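# Unpack heat sink and slip sheet onto pads, re-hang tools

## Task

Lift both the finned metal heat sink and the slip sheet beneath it out of the crate. Place the heat sink upright on the small pad with its fins pointing up, and put the sheet flat on the large pad. Each item must sit entirely within the outline of its own pad. Afterwards, return every tool you used to its original slot in the stand, release it, and pull the arm well away from the tools. Note that grip50 cannot open wide enough for the heat sink, and any tool still locked on counts as part of the arm.

## Robot and tools

ROBOT. There is one arm. It has no hand of its own, only a tool changer with a flat face. Three tools hang in forks on a stand, 180 mm apart: grip50 (50 mm parallel gripper), grip85 (85 mm parallel gripper) and cup (suction). The heat sink needs grip85 or the cup. The cup suits the thin sheet best.

FRAMES. Reported poses are in the scene frame. The origin is on the table top under the arm base, +z is up, and +y is to the left when looking along +x. end_effector_position is in metres and gives the center of the changer face, tool or not. end_effector_quat_wxyz is its orientation. The face's own z axis points out, away from the arm. Tool points, in mm along the face's x, y, z: grip50 grip point (0, -25, 180); grip85 grip point (0, 0, 173) when closed, 13 mm closer when fully open; cup rim center (0, 0, 175). Both grippers close along the face x axis.

execute_actions(actions). actions is a list of actions run one after another; an empty list only returns the state. Each action is a table of up to 15 rows. Each row is one control step (1/30 s), and a short table repeats its last row until 15 steps are used. A row is 14 numbers, each in [-1, 1], in this order: dx, dy, dz, rx, ry, rz, tool/lock, grip50_position, grip50_force_limit, grip50_speed, grip85_position, grip85_force_limit, grip85_speed, cup_suction. The first six are an offset, not a pose. They are measured in the changer face's own axes from the face's measured pose at the start of that action (for a call's first action, the pose in the latest result). Every row refers to that same start, not to the previous row. Scale: 1.0 = 0.6 m for dx, dy, dz and 180 degrees for the rotation vector rx, ry, rz. The remaining seven are absolute settings. lock: above 0 locks, below 0 unlocks, 0 keeps the last command, and each takes about 1 s. Gripper position: +1 fully open; grip50 pads touch near -0.65, grip85 near -0.8; -1 closes until an object stops the fingers. force_limit runs from -1 (about 20 N) to +1 (185 N grip50, 235 N grip85). speed runs from -1 (about 20 mm/s) to +1 (150 mm/s). cup_suction above 0.01 is on; at or below 0.01 it is off and vents the cup. It stays at the last value between actions.

CLIPPING. On each step the commanded pose is limited to 70 mm and 16 degrees from the measured pose. A distant target may take several actions. The arm stops at the last clipped pose, so send the remainder next. Position is favored over orientation when both cannot be met.

move(target, speed, blocking). target is one 14-number row like the above; its first six are an offset from the pose in the most recent result that shows one, in face axes and the same scale. The face follows a straight path lasting 0.5 to 10 s, turning the short way. speed is the top linear speed in m/s, from 0.002 to 0.5 (default 0.25); turning is capped at twice that in rad/s. The path ignores obstacles, and actual speed can exceed it near full reach. blocking=false returns after 0.5 s while motion continues. Use wait(0) to check it, or stop to brake it. Other motion calls are refused until it ends. The extra move: line reports the ending (done, off_target, moving, held, fault), the limits hit (paced = clipped, held = blocked steps), and the distance to target.

wait(seconds): 0 to 10 s, holding the last command. stop(): brakes a running move. zoom_image(camera, region): camera is cam_high or cam_low (672x504), region [x0, y0, x1, y1] in pixels, at most 504x504. finished_scene(scene): ends the current scene, given its number; this cannot be undone.

RESULTS. The state gives pose and velocities, plus tool_id (grip50, grip85, cup, none), plate_near, locked, unlocked, in_stand, unlock_refused and tool readings (n/a until the tool is ready). object_status: 0 moving, 1 stopped while opening, 2 stopped while closing (a real grip), 3 at target or pads met. grip50 opening in mm is about (250 - grip50_position_measured) x 0.202. For grip85, counts 78/130/180/230 mean 60/40/20/0 mm. cup_suction_measured of 1 means a full vacuum, and cup_part_present turns 1 at 0.50. Hand target shows where the controller is heading. A pose unreachable line means the clearance check altered the command. HELD marks held-back steps. MOTOR HOT warns of overheating.

TOOL HANDLING. To attach, put the face on the plate within about 1 mm and 1 degree, with the face -y pointing out of the fork's open side. When plate_near is 1, send lock +1 and wait for locked 1. The gripper then cycles closed and open on its own, so keep nothing between its fingers. To remove it from the stand, raise 10 to 30 mm (about 20), slide at least 110 mm toward face -y, then lift. To return a tool, reverse that path. When in_stand is 1, hold still, send lock -1, and wait for unlocked 1. Unlocking anywhere else is refused. Fork arms sit 40 to 70 mm each side along face x, reach 45 mm toward the open side, and their tops are 18 mm below a hung plate's face.

GRIPPING. Hold the position at -1 and confirm status 2. The cup needs its whole rim on a flat, smooth area away from edges. The cup shortens by up to 12 mm under vacuum. To release, set the object down, switch suction off, and rise 15 mm.

AVOID. Do not let any object leave the table. Avoid drops, slams and fast or forceful contact. Aim only just past a contact: 144 N of force or a joint load limit (waist/shoulder 302, elbow 142, wrist joints 40 N m) halts the arm for 10 s. Move loaded objects gently so they don't shake loose. Loose objects may get nudged occasionally, so recheck their positions.

Each tool is called after "Emit:" in YAML: its name, and indented under it one key for each argument.

## Session

Emit:
execute_actions:
  actions: []

Scene clock: 0.00 s.
end_effector_position=(+0.6511, -0.0287, +0.4718) locked=0 unlocked=1 plate_near=0 in_stand=0 unlock_refused=0 tool_id=none grip50_position_measured=n/a grip50_object_status=n/a grip85_position_measured=n/a grip85_object_status=n/a cup_suction_measured=n/a cup_part_present=n/a end_effector_quat_wxyz=(-0.002, +0.723, +0.691, -0.003) end_effector_velocity=(+0.000, +0.000, -0.000) end_effector_angular_velocity=(+0.002, +0.001, -0.001)
Joint positions: [-0.054  0.168  1.621  0.     1.355 -0.053]
Joint velocities: [0.    0.001 0.    0.002 0.    0.   ]
Hand target: +0.651, -0.029, +0.472; -0.002, +0.723, +0.691, -0.003

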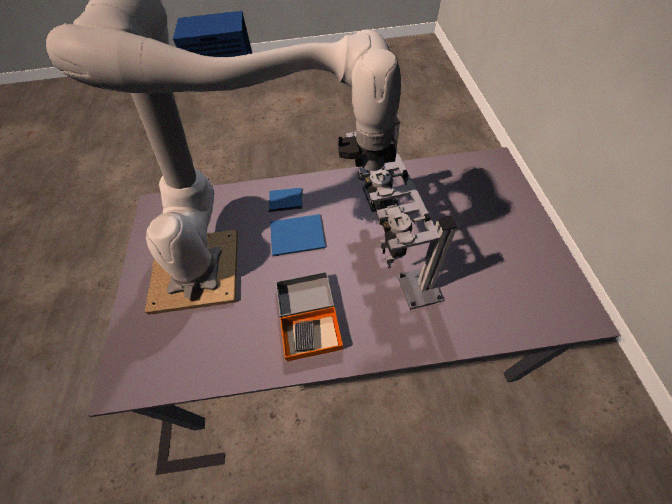

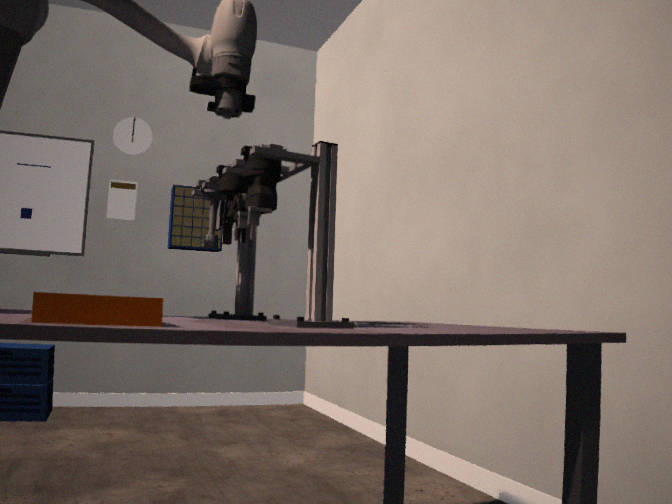

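Emit:
zoom_image:
  camera: "cam_high"
  region: [320, 110, 480, 320]

Emit:
zoom_image:
  camera: "cam_low"
  region: [160, 60, 360, 330]

Emit:
zoom_image:
  camera: "cam_high"
  region: [250, 170, 370, 370]

Region (320, 110, 480, 320) of cam_high's 672x504 image, scaled by 2.400, with more detail than that image has; it fills the left 384 columns of this view, and the rest is white.

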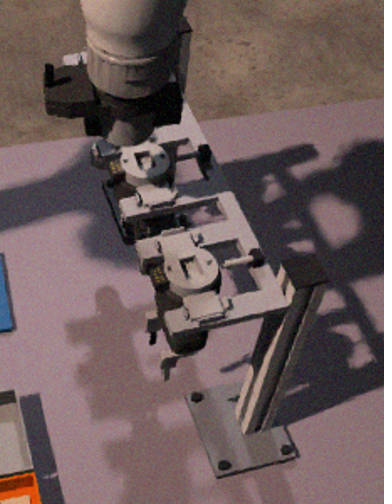

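Region (160, 60, 360, 330) of cam_low's 672x504 image, scaled by 1.867, with more detail than that image has; it fills the left 373 columns of this view, and the rest is white.

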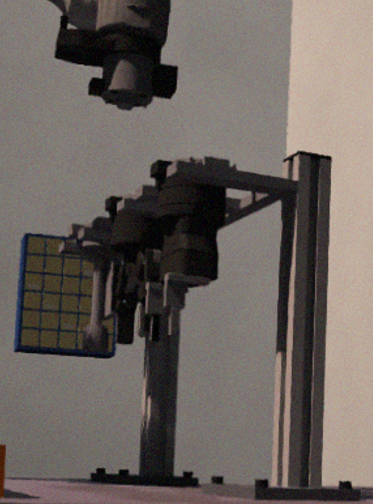

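Region (250, 170, 370, 370) of cam_high's 672x504 image, scaled by 2.520, with more detail than that image has; it fills the left 302 columns of this view, and the rest is white.

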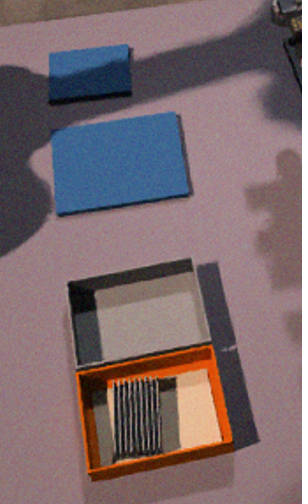

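Emit:
zoom_image:
  camera: "cam_high"
  region: [350, 140, 430, 200]

Emit:
zoom_image:
  camera: "cam_high"
  region: [365, 190, 465, 265]

Region (350, 140, 430, 200) of cam_high's 672x504 image, scaled by 6.300, with more detail than that image has; it fills the top 378 rows of this view, and the rest is white.

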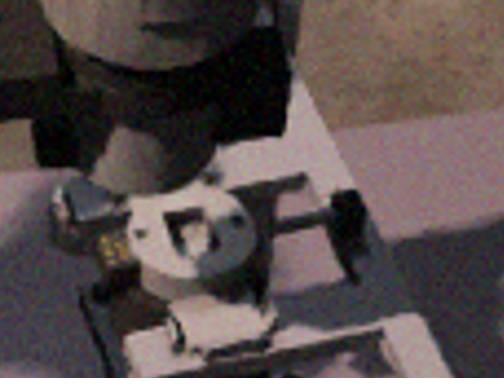

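Region (365, 190, 465, 265) of cam_high's 672x504 image, scaled by 5.040, with more detail than that image has; it fills the top 378 rows of this view, and the rest is white.

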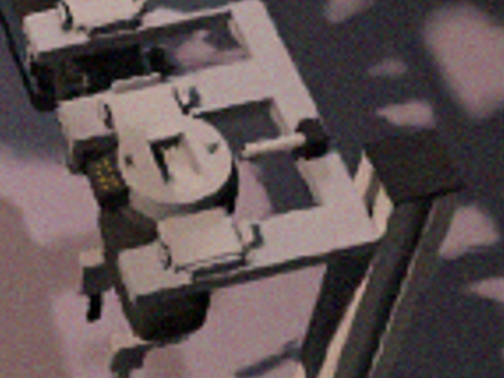

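Emit:
zoom_image:
  camera: "cam_high"
  region: [80, 180, 260, 440]

Emit:
zoom_image:
  camera: "cam_high"
  region: [470, 130, 640, 400]

Region (80, 180, 260, 440) of cam_high's 672x504 image, scaled by 1.938, with more detail than that image has; it fills the left 349 columns of this view, and the rest is white.

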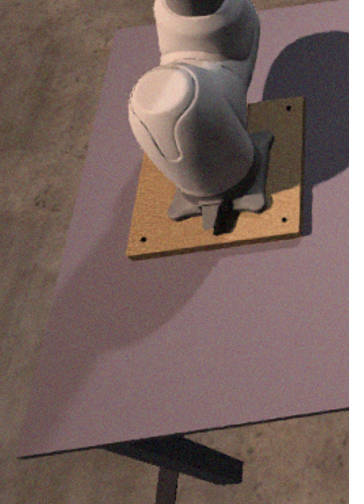

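Region (470, 130, 640, 400) of cam_high's 672x504 image, scaled by 1.867, with more detail than that image has; it fills the left 317 columns of this view, and the rest is white.

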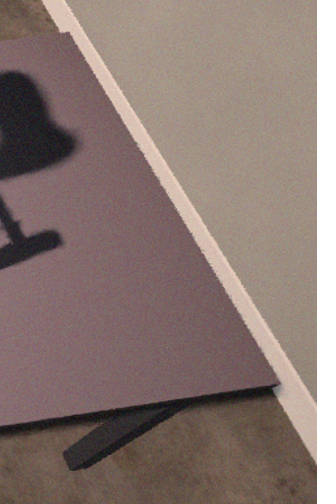

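Emit:
move:
  target: [0.106, -0.19, 0.17, 0, 0, -0.0472, 0, 1, 0, 0, 1, 0, 0, 0]
  speed: 0.25

Scene clock: 79.43 s.
end_effector_position=(+0.5395, +0.0398, +0.3703) locked=0 unlocked=1 plate_near=0 in_stand=0 unlock_refused=0 tool_id=none grip50_position_measured=n/a grip50_object_status=n/a grip85_position_measured=n/a grip85_object_status=n/a cup_suction_measured=n/a cup_part_present=n/a end_effector_quat_wxyz=(-0.002, +0.670, +0.743, -0.002) end_effector_velocity=(-0.000, +0.000, -0.000) end_effector_angular_velocity=(+0.001, +0.001, -0.001)
Joint positions: [ 0.054  0.048  1.949  0.     1.147 -0.094]
Joint velocities: [0.    0.    0.    0.001 0.001 0.   ]
Hand target: +0.539, +0.040, +0.370; -0.002, +0.670, +0.743, -0.002
Off the commanded pose: 0.000 m, 0 deg.
move: done

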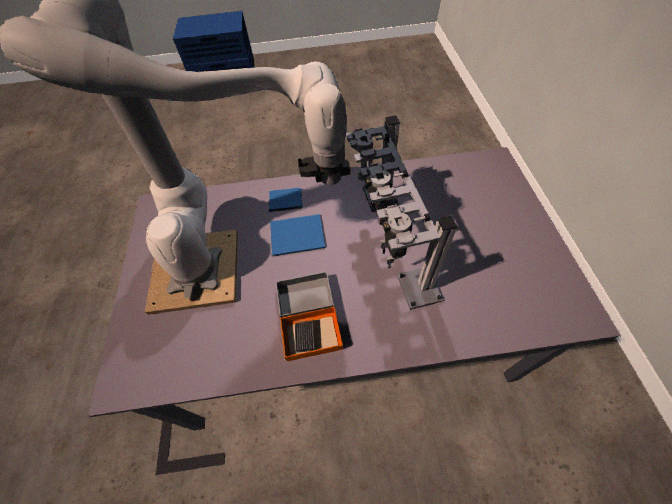

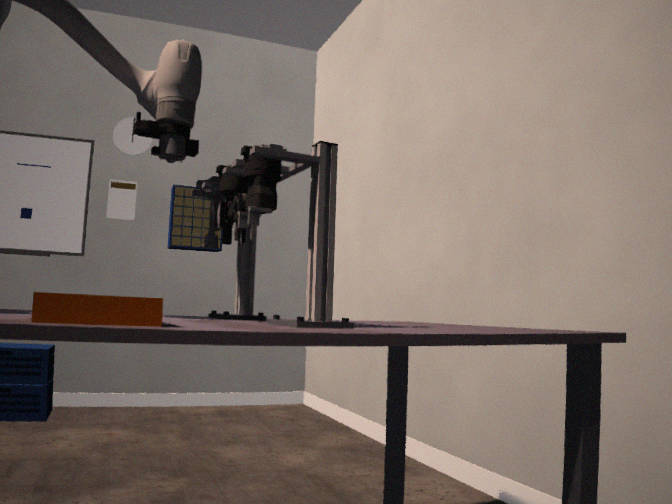

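Emit:
zoom_image:
  camera: "cam_high"
  region: [290, 105, 420, 205]

Emit:
zoom_image:
  camera: "cam_low"
  region: [120, 100, 300, 235]

Region (290, 105, 420, 205) of cam_high's 672x504 image, scaled by 3.877, with more detail than that image has; it fills the top 388 rows of this view, and the rest is white.

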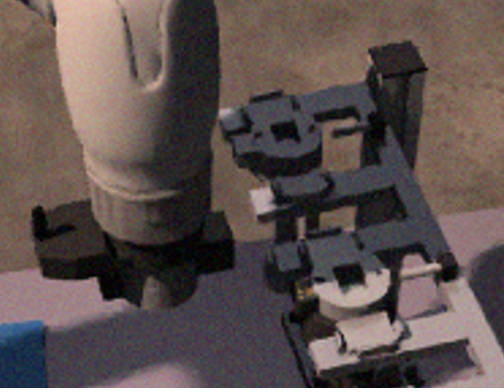

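Region (120, 100, 300, 235) of cam_low's 672x504 image, scaled by 2.800, with more detail than that image has; it fills the top 378 rows of this view, and the rest is white.

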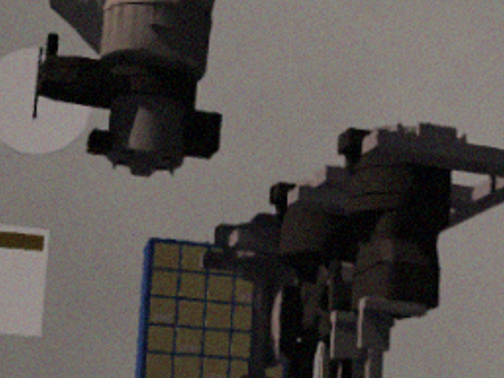

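Emit:
move:
  target: [-0.042, 0.2445, -0.075, 0, 0, -0.002, 0, 1, 0, 0, 1, 0, 0, 0]
  speed: 0.2

Emit:
zoom_image:
  camera: "cam_high"
  region: [330, 120, 430, 200]

Emit:
zoom_image:
  camera: "cam_low"
  region: [180, 100, 310, 200]

Scene clock: 111.63 s.
end_effector_position=(+0.6883, +0.0299, +0.4146) locked=0 unlocked=1 plate_near=0 in_stand=0 unlock_refused=0 tool_id=none grip50_position_measured=n/a grip50_object_status=n/a grip85_position_measured=n/a grip85_object_status=n/a cup_suction_measured=n/a cup_part_present=n/a end_effector_quat_wxyz=(-0.002, +0.667, +0.745, -0.002) end_effector_velocity=(+0.000, -0.000, -0.000) end_effector_angular_velocity=(+0.000, -0.000, +0.001)
Joint positions: [ 0.037  0.25   1.625  0.     1.269 -0.117]
Joint velocities: [-0.     0.     0.     0.    -0.001 -0.001]
Hand target: +0.688, +0.030, +0.415; -0.002, +0.667, +0.745, -0.002
Off the commanded pose: 0.000 m, 0 deg.
move: done

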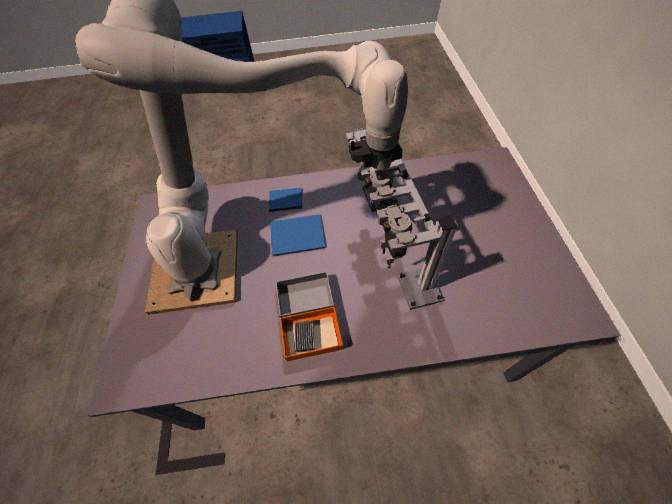

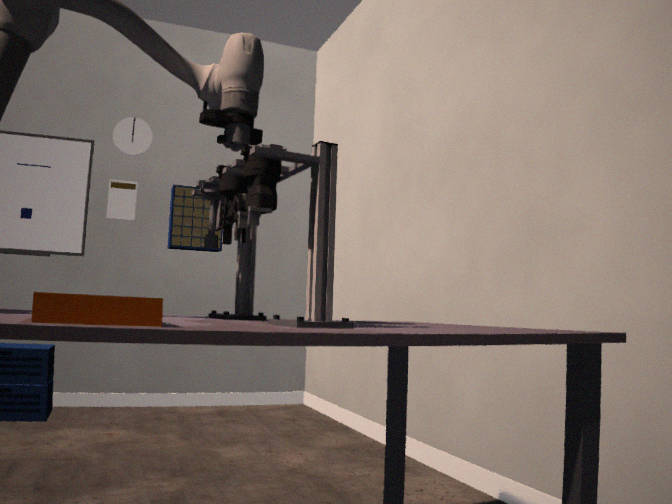

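Region (330, 120, 430, 200) of cam_high's 672x504 image, scaled by 5.040, with more detail than that image has; it fills the top 403 rows of this view, and the rest is white.

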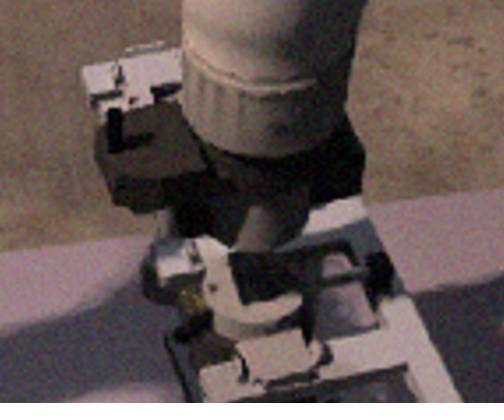

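Region (180, 100, 310, 200) of cam_low's 672x504 image, scaled by 3.877, with more detail than that image has; it fills the top 388 rows of this view, and the rest is white.

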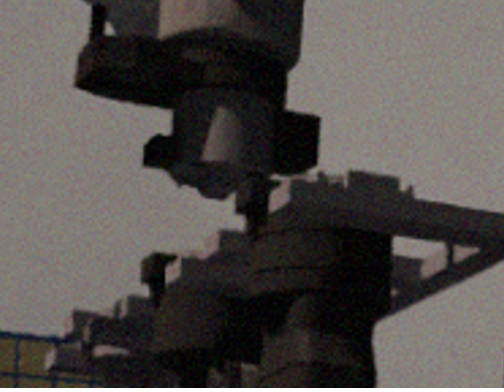

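Emit:
move:
  target: [0, 0, 0.058, 0, 0, 0, 0, 1, 0, 0, 1, 0, 0, 0]
  speed: 0.1

Emit:
zoom_image:
  camera: "cam_high"
  region: [350, 145, 410, 195]

Emit:
zoom_image:
  camera: "cam_low"
  region: [200, 125, 280, 190]

Scene clock: 122.63 s.
end_effector_position=(+0.6881, +0.0299, +0.3798) locked=0 unlocked=1 plate_near=0 in_stand=0 unlock_refused=0 tool_id=none grip50_position_measured=n/a grip50_object_status=n/a grip85_position_measured=n/a grip85_object_status=n/a cup_suction_measured=n/a cup_part_present=n/a end_effector_quat_wxyz=(-0.002, +0.667, +0.745, -0.002) end_effector_velocity=(+0.000, -0.000, +0.000) end_effector_angular_velocity=(+0.000, -0.001, -0.000)
Joint positions: [ 0.037  0.268  1.667  0.     1.208 -0.117]
Joint velocities: [-0.    -0.    -0.     0.    -0.001 -0.   ]
Hand target: +0.688, +0.030, +0.380; -0.002, +0.667, +0.745, -0.002
Off the commanded pose: 0.000 m, 0 deg.
move: done

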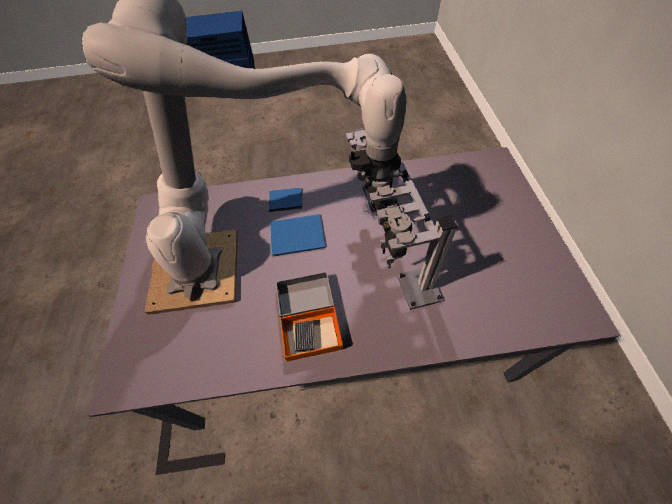

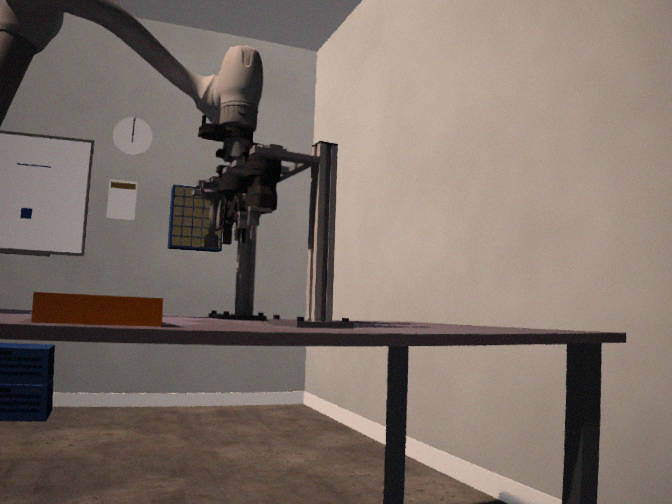

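Region (350, 145, 410, 195) of cam_high's 672x504 image, scaled by 8.400, with more detail than that image has.

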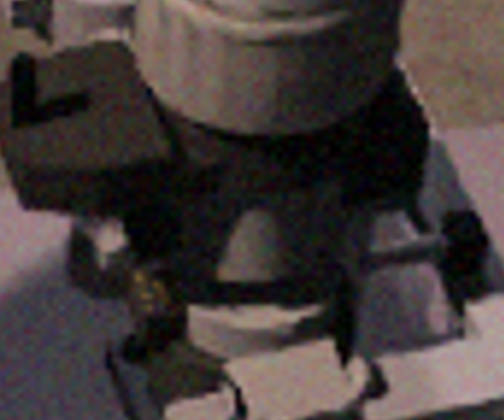

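Region (200, 125, 280, 190) of cam_low's 672x504 image, scaled by 6.300, with more detail than that image has; it fills the top 410 rows of this view, and the rest is white.

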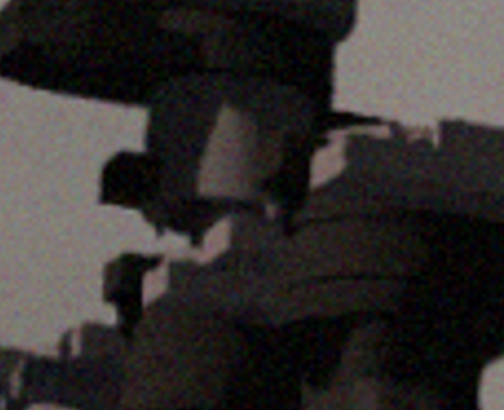

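Emit:
move:
  target: [-0.002, 0.002, 0.012, 0, 0, 0, 0, 1, 0, 0, 1, 0, 0, 0]
  speed: 0.03

Emit:
zoom_image:
  camera: "cam_high"
  region: [355, 160, 403, 196]

Emit:
zoom_image:
  camera: "cam_low"
  region: [205, 140, 253, 180]

Scene clock: 157.97 s.
end_effector_position=(+0.6894, +0.0288, +0.3726) locked=0 unlocked=1 plate_near=0 in_stand=0 unlock_refused=0 tool_id=none grip50_position_measured=n/a grip50_object_status=n/a grip85_position_measured=n/a grip85_object_status=n/a cup_suction_measured=n/a cup_part_present=n/a end_effector_quat_wxyz=(-0.002, +0.667, +0.745, -0.002) end_effector_velocity=(+0.001, +0.000, +0.000) end_effector_angular_velocity=(+0.000, -0.001, +0.000)
Joint positions: [ 0.036  0.274  1.673  0.     1.196 -0.119]
Joint velocities: [ 0.     0.001 -0.001  0.    -0.     0.   ]
Hand target: +0.689, +0.029, +0.373; -0.002, +0.667, +0.745, -0.002
Off the commanded pose: 0.000 m, 0 deg.
move: done

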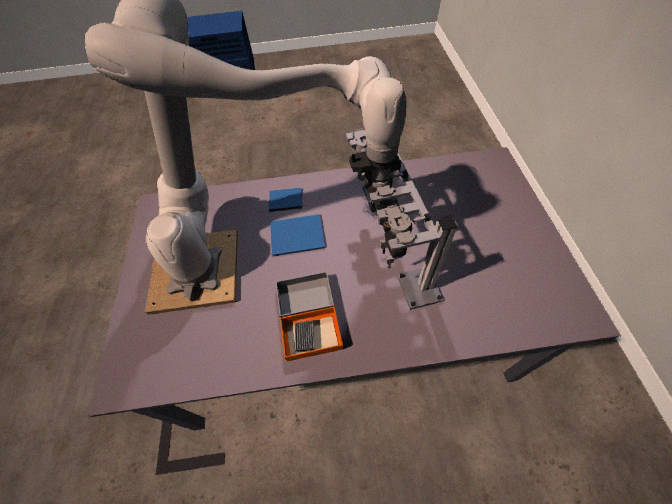

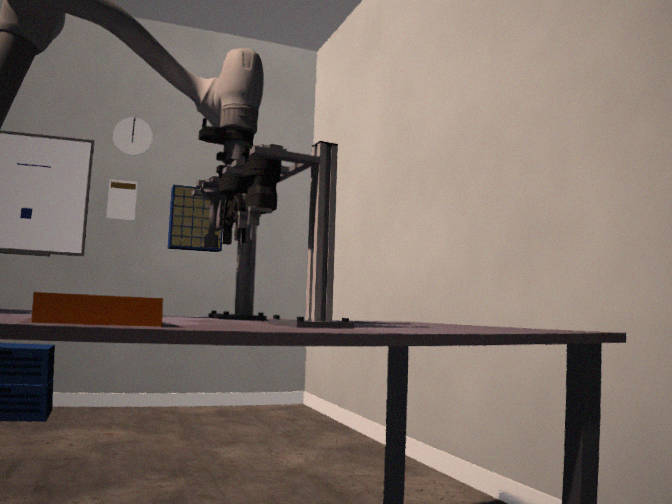

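Region (355, 160, 403, 196) of cam_high's 672x504 image, scaled by 10.500, with more detail than that image has; it fills the top 378 rows of this view, and the rest is white.

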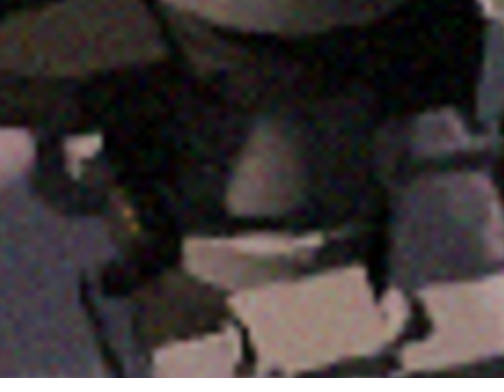

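Region (205, 140, 253, 180) of cam_low's 672x504 image, scaled by 10.500, with more detail than that image has.

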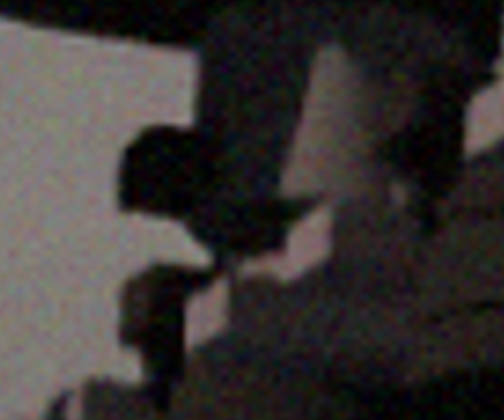

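Emit:
execute_actions:
  actions:
    - [[0,0.001,0.001,0,0,0,0,1,0,0,1,0,0,0],[0,0.0015,0.002,0,0,0,0,1,0,0,1,0,0,0],[0,0.002,0.003,0,0,0,0,1,0,0,1,0,0,0],[0,0.002,0.004,0,0,0,0,1,0,0,1,0,0,0]]
    - [[0,0,0.0008,0,0,0,0,1,0,0,1,0,0,0],[0,0,0.0016,0,0,0,0,1,0,0,1,0,0,0]]
    - [[0,0,0.0008,0,0,0,0,1,0,0,1,0,0,0],[0,0,0.0016,0,0,0,0,1,0,0,1,0,0,0]]
    - [[0,0,0.0008,0,0,0,0,1,0,0,1,0,0,0],[0,0,0.0016,0,0,0,0,1,0,0,1,0,0,0]]
    - [[0,0,0.0008,0,0,0,0,1,0,0,1,0,0,0],[0,0,0.0016,0,0,0,0,1,0,0,1,0,0,0]]
    - [[0,0,0.0008,0,0,0,0,1,0,0,1,0,0,0],[0,0,0.0016,0,0,0,0,1,0,0,1,0,0,0]]

Scene clock: 187.23 s.
end_effector_position=(+0.6910, +0.0290, +0.3699) locked=0 unlocked=1 plate_near=0 in_stand=0 unlock_refused=0 tool_id=none grip50_position_measured=n/a grip50_object_status=n/a grip85_position_measured=n/a grip85_object_status=n/a cup_suction_measured=n/a cup_part_present=n/a end_effector_quat_wxyz=(-0.001, +0.667, +0.745, -0.001) end_effector_velocity=(+0.000, +0.000, -0.000) end_effector_angular_velocity=(+0.000, -0.001, -0.000)
Joint positions: [ 0.036  0.278  1.673  0.     1.19  -0.118]
Joint velocities: [-0.     0.     0.     0.    -0.001  0.   ]
Hand target: +0.691, +0.029, +0.370; -0.001, +0.667, +0.745, -0.001
Off the commanded pose: 0.001 m, 0 deg.
FORCE FAULT: contact force on the arm reached its limit, and the arm stopped for 10 seconds. The contact can be on any part of the arm, not only on its tool. That time counts as 19 of the actions that you can send in this scene. The arm's remaining commands of this call were not run. The arm holds still and accepts commands again. Move the arm away from the contact; if what it grips holds it there, let go first. Pushing or pulling that hard again can fault the arm again.
Step readings (end_effector_position; steps 1 to 15: 1st action; 16 to 30: 2nd action; 31 to 45: 3rd action; 46 to 60: 4th action):
0: (+0.6894, +0.0288, +0.3726)
1: (+0.6894, +0.0288, +0.3726)
2: (+0.6897, +0.0288, +0.3723)
4: (+0.6904, +0.0289, +0.3711)
8: (+0.6907, +0.0289, +0.3703)
15: (+0.6906, +0.0290, +0.3702)
16: (+0.6906, +0.0290, +0.3702)
17: (+0.6906, +0.0290, +0.3700)
19: (+0.6906, +0.0290, +0.3697)
23: (+0.6906, +0.0290, +0.3696)
30: (+0.6906, +0.0290, +0.3694)
31: (+0.6906, +0.0290, +0.3694)
32: (+0.6906, +0.0290, +0.3693)
34: (+0.6906, +0.0290, +0.3690)
38: (+0.6906, +0.0290, +0.3688)
45: (+0.6908, +0.0290, +0.3695)
46: (+0.6910, +0.0290, +0.3699)
47: (+0.6910, +0.0290, +0.3699)
49: (+0.6910, +0.0290, +0.3699)
53: (+0.6910, +0.0290, +0.3699)
60: (+0.6910, +0.0290, +0.3699)

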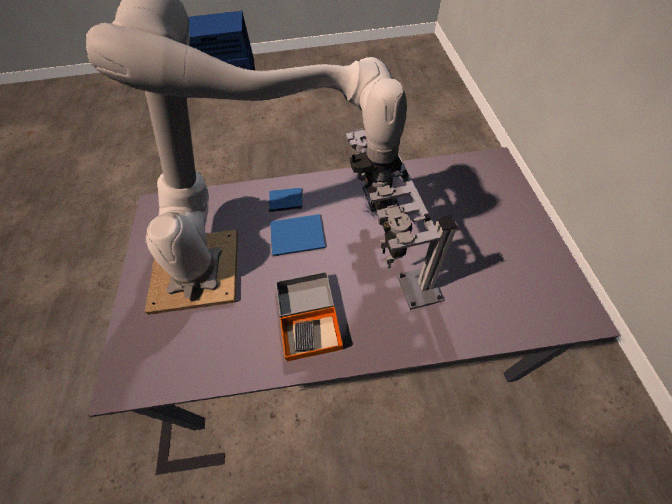

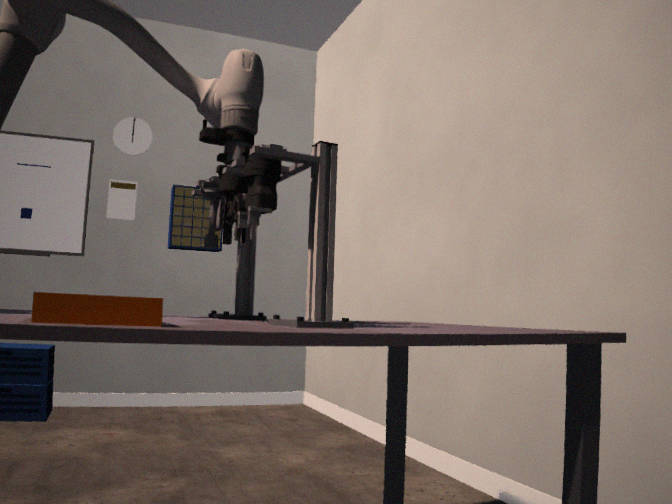

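Emit:
zoom_image:
  camera: "cam_high"
  region: [355, 160, 403, 196]

Emit:
zoom_image:
  camera: "cam_low"
  region: [205, 140, 253, 180]

Region (355, 160, 403, 196) of cam_high's 672x504 image, scaled by 10.500, with more detail than that image has; it fills the top 378 rows of this view, and the rest is white.

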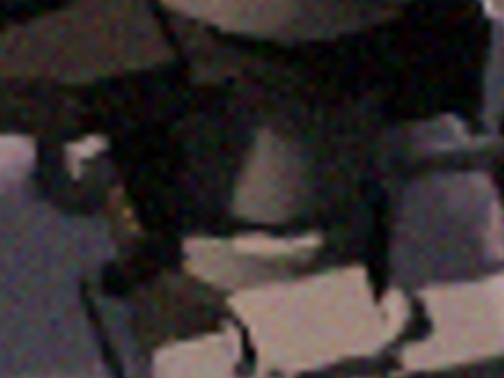

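Region (205, 140, 253, 180) of cam_low's 672x504 image, scaled by 10.500, with more detail than that image has.

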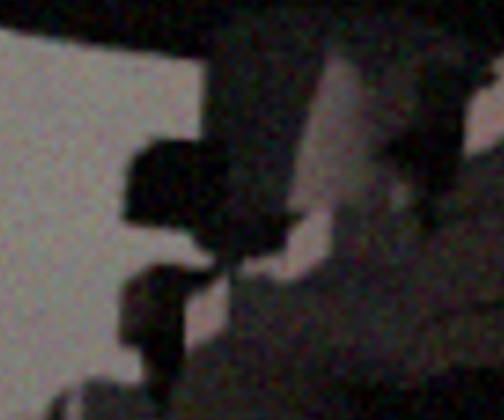

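Emit:
execute_actions:
  actions:
    - [[0,0,-0.0008,0,0,0,0,1,0,0,1,0,0,0],[0,0,-0.0008,0,0,0,0,1,0,0,1,0,0,0],[0,0,-0.0008,0,0,0,0,1,0,0,1,0,0,0],[-0.002,-0.0007,-0.0008,0,0,0,0,1,0,0,1,0,0,0]]
    - [[0,0,0.0009,0,0,0,0,1,0,0,1,0,0,0],[0,0,0.0018,0,0,0,0,1,0,0,1,0,0,0],[0,0,0.0018,0,0,0,0,1,0,0,1,0,0,0],[0,0,0.0018,0,0,0,0,1,0,0,1,0,0,0],[0,0,0.0018,0,0,0,0,1,0,0,1,0,0,0],[0,0,0.0018,0,0,0,0,1,0,0,1,0,0,0],[0,0,0.0018,0,0,0,0,1,0,0,1,0,0,0],[0,0,0.0018,0,0,0,0,1,0,0,1,0,0,0],[0,0,0,0,0,0,0,1,0,0,1,0,0,0],[0,0,0,0,0,0,0,1,0,0,1,0,0,0],[-0.002,-0.0007,0,0,0,0,0,1,0,0,1,0,0,0]]
    - [[0,0,0.0009,0,0,0,0,1,0,0,1,0,0,0],[0,0,0.0018,0,0,0,0,1,0,0,1,0,0,0],[0,0,0.0018,0,0,0,0,1,0,0,1,0,0,0],[0,0,0.0018,0,0,0,0,1,0,0,1,0,0,0],[0,0,0.0018,0,0,0,0,1,0,0,1,0,0,0],[0,0,0.0018,0,0,0,0,1,0,0,1,0,0,0],[0,0,0.0018,0,0,0,0,1,0,0,1,0,0,0],[0,0,0.0018,0,0,0,0,1,0,0,1,0,0,0],[0,0,0,0,0,0,0,1,0,0,1,0,0,0]]

Scene clock: 217.80 s.
end_effector_position=(+0.6906, +0.0265, +0.3700) locked=0 unlocked=1 plate_near=0 in_stand=0 unlock_refused=0 tool_id=none grip50_position_measured=n/a grip50_object_status=n/a grip85_position_measured=n/a grip85_object_status=n/a cup_suction_measured=n/a cup_part_present=n/a end_effector_quat_wxyz=(-0.001, +0.667, +0.745, -0.002) end_effector_velocity=(+0.001, -0.000, +0.002) end_effector_angular_velocity=(-0.000, -0.003, -0.001)
Joint positions: [ 0.032  0.277  1.674  0.     1.19  -0.122]
Joint velocities: [-0.    -0.001 -0.002 -0.     0.001  0.001]
Hand target: +0.691, +0.026, +0.370; -0.001, +0.667, +0.745, -0.002
Off the commanded pose: 0.000 m, 0 deg.
Step readings (end_effector_position; steps 1 to 15: 1st action; 16 to 30: 2nd action; 31 to 45: 3rd action):
0: (+0.6910, +0.0290, +0.3699)
1: (+0.6910, +0.0290, +0.3699)
2: (+0.6910, +0.0290, +0.3699)
4: (+0.6909, +0.0290, +0.3700)
8: (+0.6908, +0.0278, +0.3701)
15: (+0.6907, +0.0277, +0.3703)
16: (+0.6907, +0.0277, +0.3703)
17: (+0.6907, +0.0277, +0.3702)
19: (+0.6906, +0.0277, +0.3695)
23: (+0.6907, +0.0277, +0.3694)
30: (+0.6906, +0.0265, +0.3702)
31: (+0.6905, +0.0265, +0.3703)
32: (+0.6905, +0.0265, +0.3702)
34: (+0.6905, +0.0265, +0.3695)
38: (+0.6905, +0.0265, +0.3693)
45: end_effector_position above

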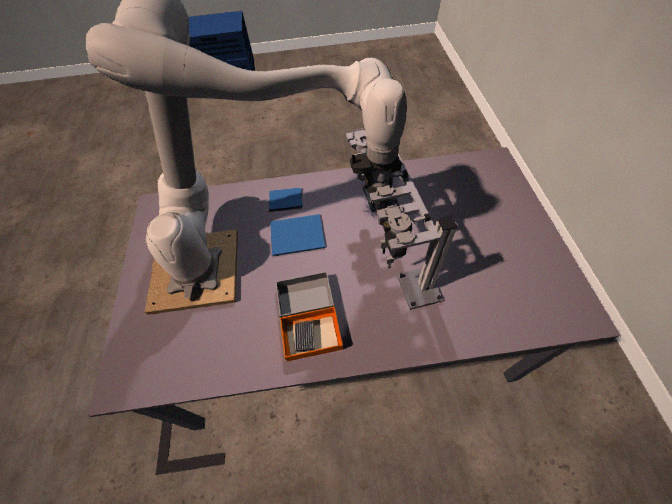

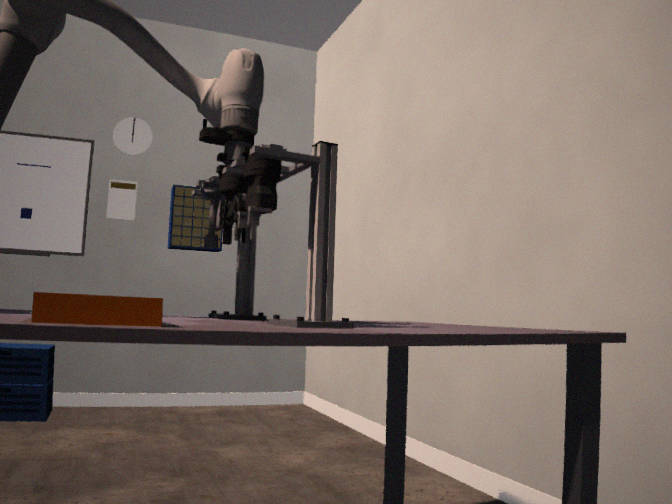

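Emit:
execute_actions:
  actions:
    - [[0.0004,0,0,0,0,0,0,1,0,0,1,0,0,0],[0.0004,0,0.0006,0,0,0,0,1,0,0,1,0,0,0],[0.0004,0,0.0012,0,0,0,0,1,0,0,1,0,0,0]]
    - [[0,0,0.0006,0,0,0,0,1,0,0,1,0,0,0],[0,0,0.0012,0,0,0,0,1,0,0,1,0,0,0],[0,0,0.0012,0,0,0,0,1,0,0,1,0,0,0],[0,0,0.0012,0,0,0,0,1,0,0,1,0,0,0],[0,0,0.0012,0,0,0,0,1,0,0,1,0,0,0],[0,0,0.0012,0,0,0,0,1,0,0,1,0,0,0],[0,0,0.0012,0,0,0,0,1,0,0,1,0,0,0],[0,0,0.0012,0,0,0,0,1,0,0,1,0,0,0],[0,0,0.0006,0,0,0,0,1,0,0,1,0,0,0]]

Scene clock: 230.43 s.
end_effector_position=(+0.6905, +0.0267, +0.3688) locked=0 unlocked=1 plate_near=0 in_stand=0 unlock_refused=0 tool_id=none grip50_position_measured=n/a grip50_object_status=n/a grip85_position_measured=n/a grip85_object_status=n/a cup_suction_measured=n/a cup_part_present=n/a end_effector_quat_wxyz=(-0.001, +0.667, +0.745, -0.002) end_effector_velocity=(+0.001, -0.000, +0.001) end_effector_angular_velocity=(+0.000, -0.001, +0.000)
Joint positions: [ 0.032  0.278  1.676  0.     1.188 -0.122]
Joint velocities: [-0.     0.    -0.002  0.     0.001 -0.   ]
Hand target: +0.691, +0.027, +0.369; -0.001, +0.667, +0.745, -0.002
Off the commanded pose: 0.000 m, 0 deg.
Step readings (end_effector_position; steps 1 to 15: 1st action; 16 to 30: 2nd action):
0: (+0.6906, +0.0265, +0.3702)
1: (+0.6906, +0.0265, +0.3702)
2: (+0.6906, +0.0265, +0.3702)
4: (+0.6906, +0.0266, +0.3701)
8: (+0.6905, +0.0267, +0.3695)
15: (+0.6905, +0.0267, +0.3694)
16: (+0.6905, +0.0267, +0.3693)
17: (+0.6905, +0.0267, +0.3692)
19: (+0.6905, +0.0267, +0.3687)
23: (+0.6905, +0.0267, +0.3686)
30: end_effector_position above

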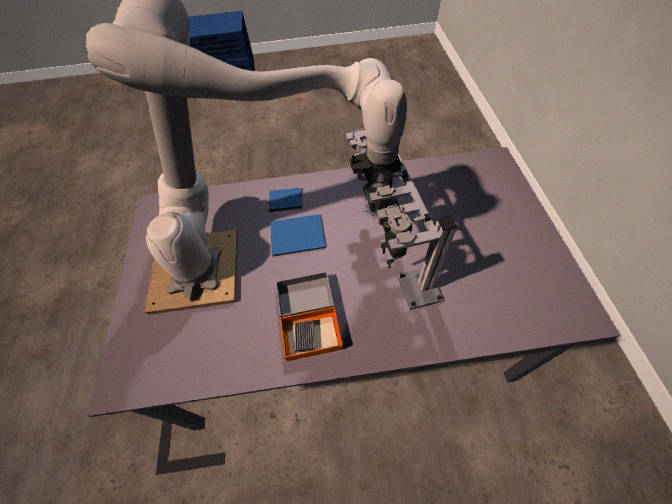

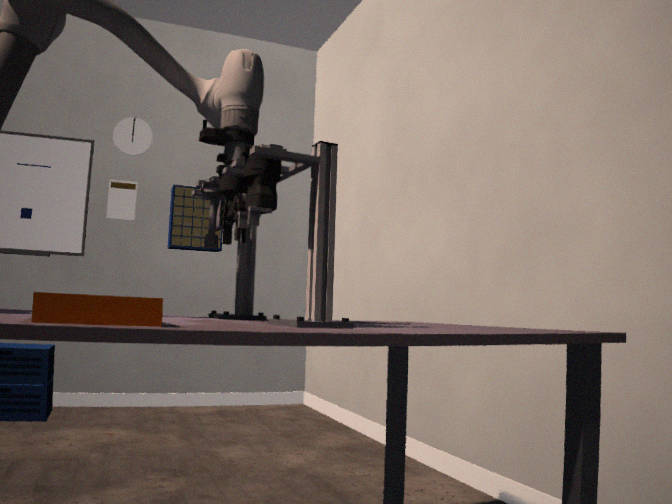

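Emit:
execute_actions:
  actions:
    - [[0,0,0.0008,0,0,0,0,1,0,0,1,0,0,0],[0,0,0.0016,0,0,0,0,1,0,0,1,0,0,0]]

Scene clock: 234.10 s.
end_effector_position=(+0.6905, +0.0267, +0.3679) locked=0 unlocked=1 plate_near=0 in_stand=0 unlock_refused=0 tool_id=none grip50_position_measured=n/a grip50_object_status=n/a grip85_position_measured=n/a grip85_object_status=n/a cup_suction_measured=n/a cup_part_present=n/a end_effector_quat_wxyz=(-0.001, +0.667, +0.745, -0.002) end_effector_velocity=(+0.000, -0.000, +0.000) end_effector_angular_velocity=(-0.001, -0.001, +0.000)
Joint positions: [ 0.032  0.278  1.677  0.     1.186 -0.122]
Joint velocities: [-0.    -0.    -0.    -0.001 -0.    -0.   ]
Hand target: +0.691, +0.027, +0.368; -0.001, +0.667, +0.745, -0.002
Off the commanded pose: 0.000 m, 0 deg.
Step readings (end_effector_position):
0: (+0.6905, +0.0267, +0.3690)
1: (+0.6905, +0.0267, +0.3690)
2: (+0.6905, +0.0267, +0.3690)
4: (+0.6905, +0.0267, +0.3684)
8: (+0.6905, +0.0267, +0.3680)
15: end_effector_position above

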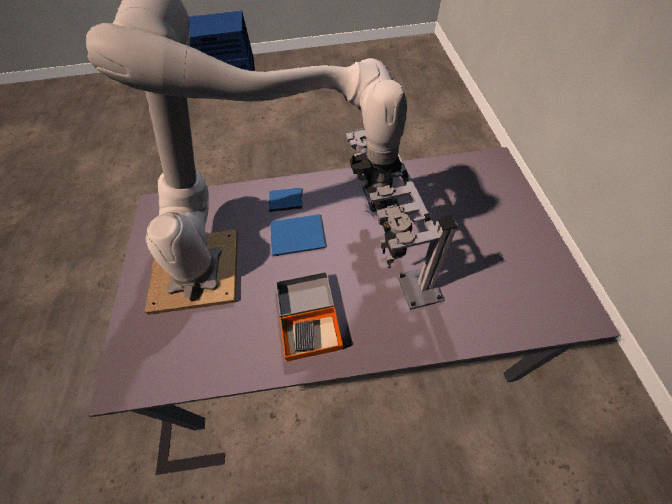

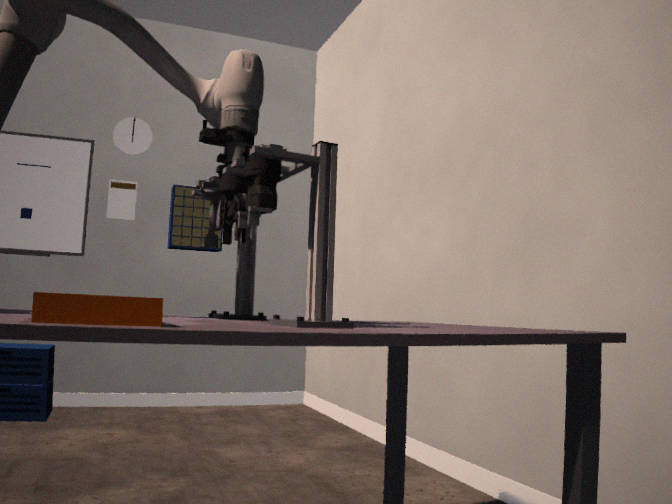

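Emit:
execute_actions:
  actions:
    - [[0,0,0.0008,0,0,0,0,1,0,0,1,0,0,0],[0,0,0.0014,0,0,0,0,1,0,0,1,0,0,0]]

Scene clock: 236.27 s.
end_effector_position=(+0.6905, +0.0267, +0.3670) locked=0 unlocked=1 plate_near=0 in_stand=0 unlock_refused=0 tool_id=none grip50_position_measured=n/a grip50_object_status=n/a grip85_position_measured=n/a grip85_object_status=n/a cup_suction_measured=n/a cup_part_present=n/a end_effector_quat_wxyz=(-0.001, +0.667, +0.745, -0.002) end_effector_velocity=(-0.000, +0.000, -0.000) end_effector_angular_velocity=(-0.000, +0.001, -0.000)
Joint positions: [ 0.032  0.279  1.678  0.     1.185 -0.122]
Joint velocities: [ 0.    -0.     0.001 -0.    -0.     0.   ]
Hand target: +0.690, +0.027, +0.367; -0.001, +0.667, +0.745, -0.002
Off the commanded pose: 0.000 m, 0 deg.
Step readings (end_effector_position):
0: (+0.6905, +0.0267, +0.3678)
1: (+0.6905, +0.0267, +0.3678)
2: (+0.6905, +0.0267, +0.3676)
4: (+0.6905, +0.0267, +0.3670)
8: (+0.6905, +0.0267, +0.3670)
15: end_effector_position above

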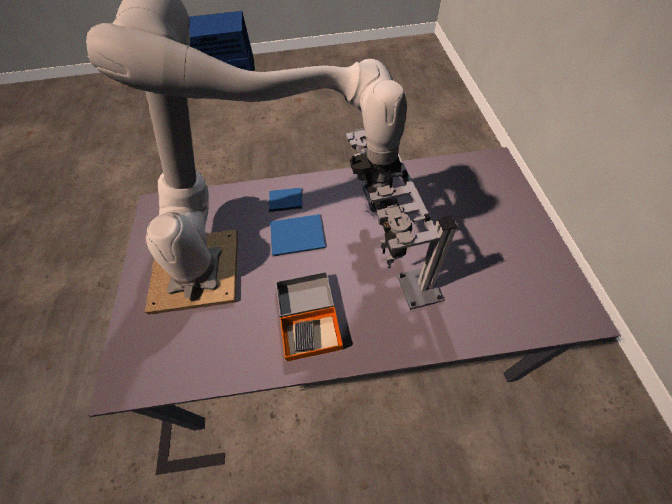

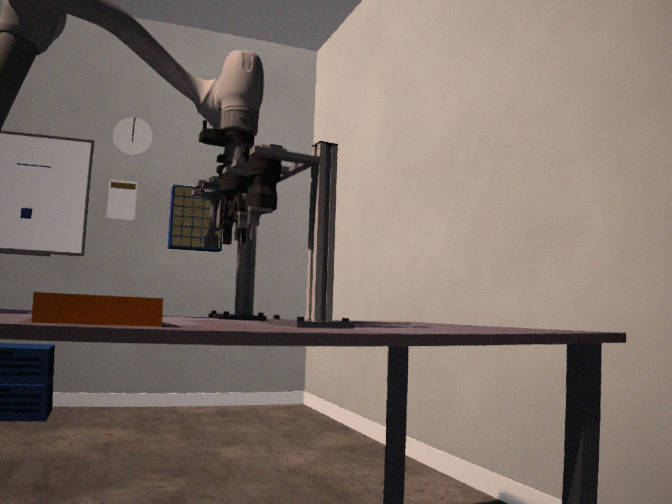

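Free. Continue.

Emit:
execute_actions:
  actions:
    - [[0,0,0.0008,0,0,0,0,1,0,0,1,0,0,0],[0,0,0.0014,0,0,0,0,1,0,0,1,0,0,0]]

Scene clock: 238.13 s.
end_effector_position=(+0.6905, +0.0267, +0.3662) locked=0 unlocked=1 plate_near=0 in_stand=0 unlock_refused=0 tool_id=none grip50_position_measured=n/a grip50_object_status=n/a grip85_position_measured=n/a grip85_object_status=n/a cup_suction_measured=n/a cup_part_present=n/a end_effector_quat_wxyz=(-0.001, +0.667, +0.745, -0.002) end_effector_velocity=(+0.000, +0.000, +0.000) end_effector_angular_velocity=(+0.001, -0.001, -0.000)
Joint positions: [ 0.032  0.279  1.679  0.     1.184 -0.122]
Joint velocities: [ 0.    -0.    -0.001  0.001 -0.    -0.   ]
Hand target: +0.690, +0.027, +0.366; -0.001, +0.667, +0.745, -0.002
Off the commanded pose: 0.000 m, 0 deg.
Step readings (end_effector_position):
0: (+0.6905, +0.0267, +0.3670)
1: (+0.6905, +0.0267, +0.3670)
2: (+0.6906, +0.0267, +0.3669)
4: (+0.6905, +0.0267, +0.3663)
8: (+0.6905, +0.0267, +0.3662)
15: end_effector_position above

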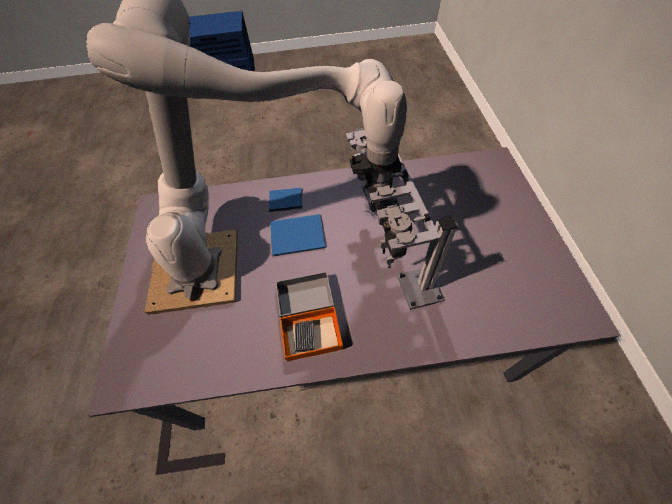

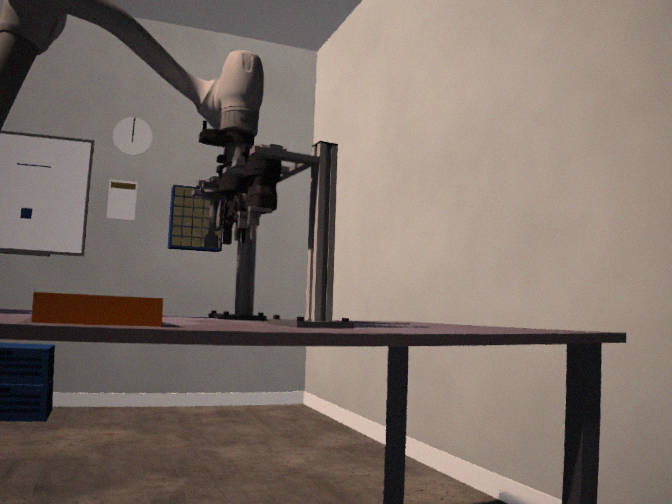

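Emit:
execute_actions:
  actions:
    - [[0,0,0.0008,0,0,0,0,1,0,0,1,0,0,0],[0,0,0.0015,0,0,0,0,1,0,0,1,0,0,0]]

Scene clock: 240.47 s.
end_effector_position=(+0.6905, +0.0267, +0.3652) locked=0 unlocked=1 plate_near=0 in_stand=0 unlock_refused=0 tool_id=none grip50_position_measured=n/a grip50_object_status=n/a grip85_position_measured=n/a grip85_object_status=n/a cup_suction_measured=n/a cup_part_present=n/a end_effector_quat_wxyz=(-0.001, +0.667, +0.745, -0.002) end_effector_velocity=(-0.000, -0.000, +0.000) end_effector_angular_velocity=(+0.000, +0.000, +0.000)
Joint positions: [ 0.032  0.28   1.68   0.     1.182 -0.122]
Joint velocities: [-0.    -0.    -0.     0.     0.001 -0.   ]
Hand target: +0.690, +0.027, +0.365; -0.001, +0.667, +0.745, -0.002
Off the commanded pose: 0.000 m, 0 deg.
Step readings (end_effector_position):
0: (+0.6905, +0.0267, +0.3662)
1: (+0.6905, +0.0267, +0.3662)
2: (+0.6905, +0.0267, +0.3659)
4: (+0.6905, +0.0267, +0.3653)
8: (+0.6905, +0.0267, +0.3652)
15: end_effector_position above

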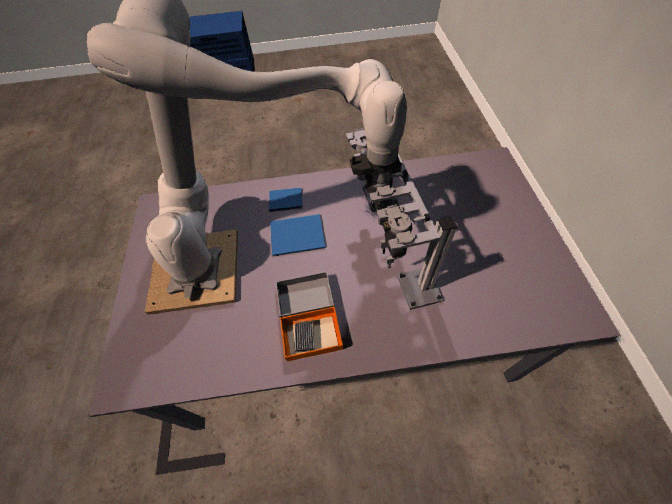

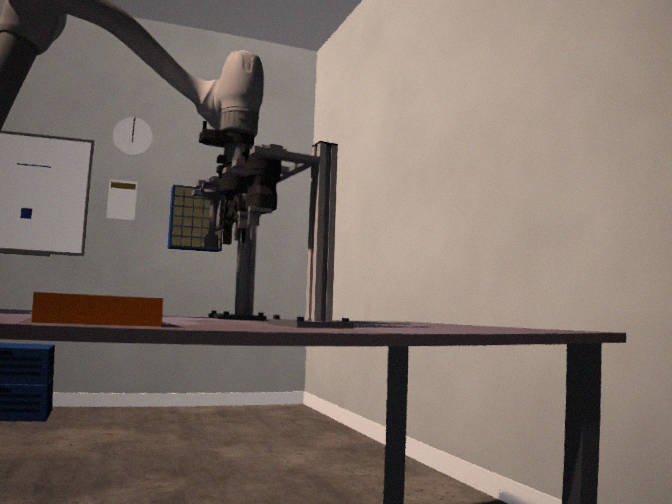

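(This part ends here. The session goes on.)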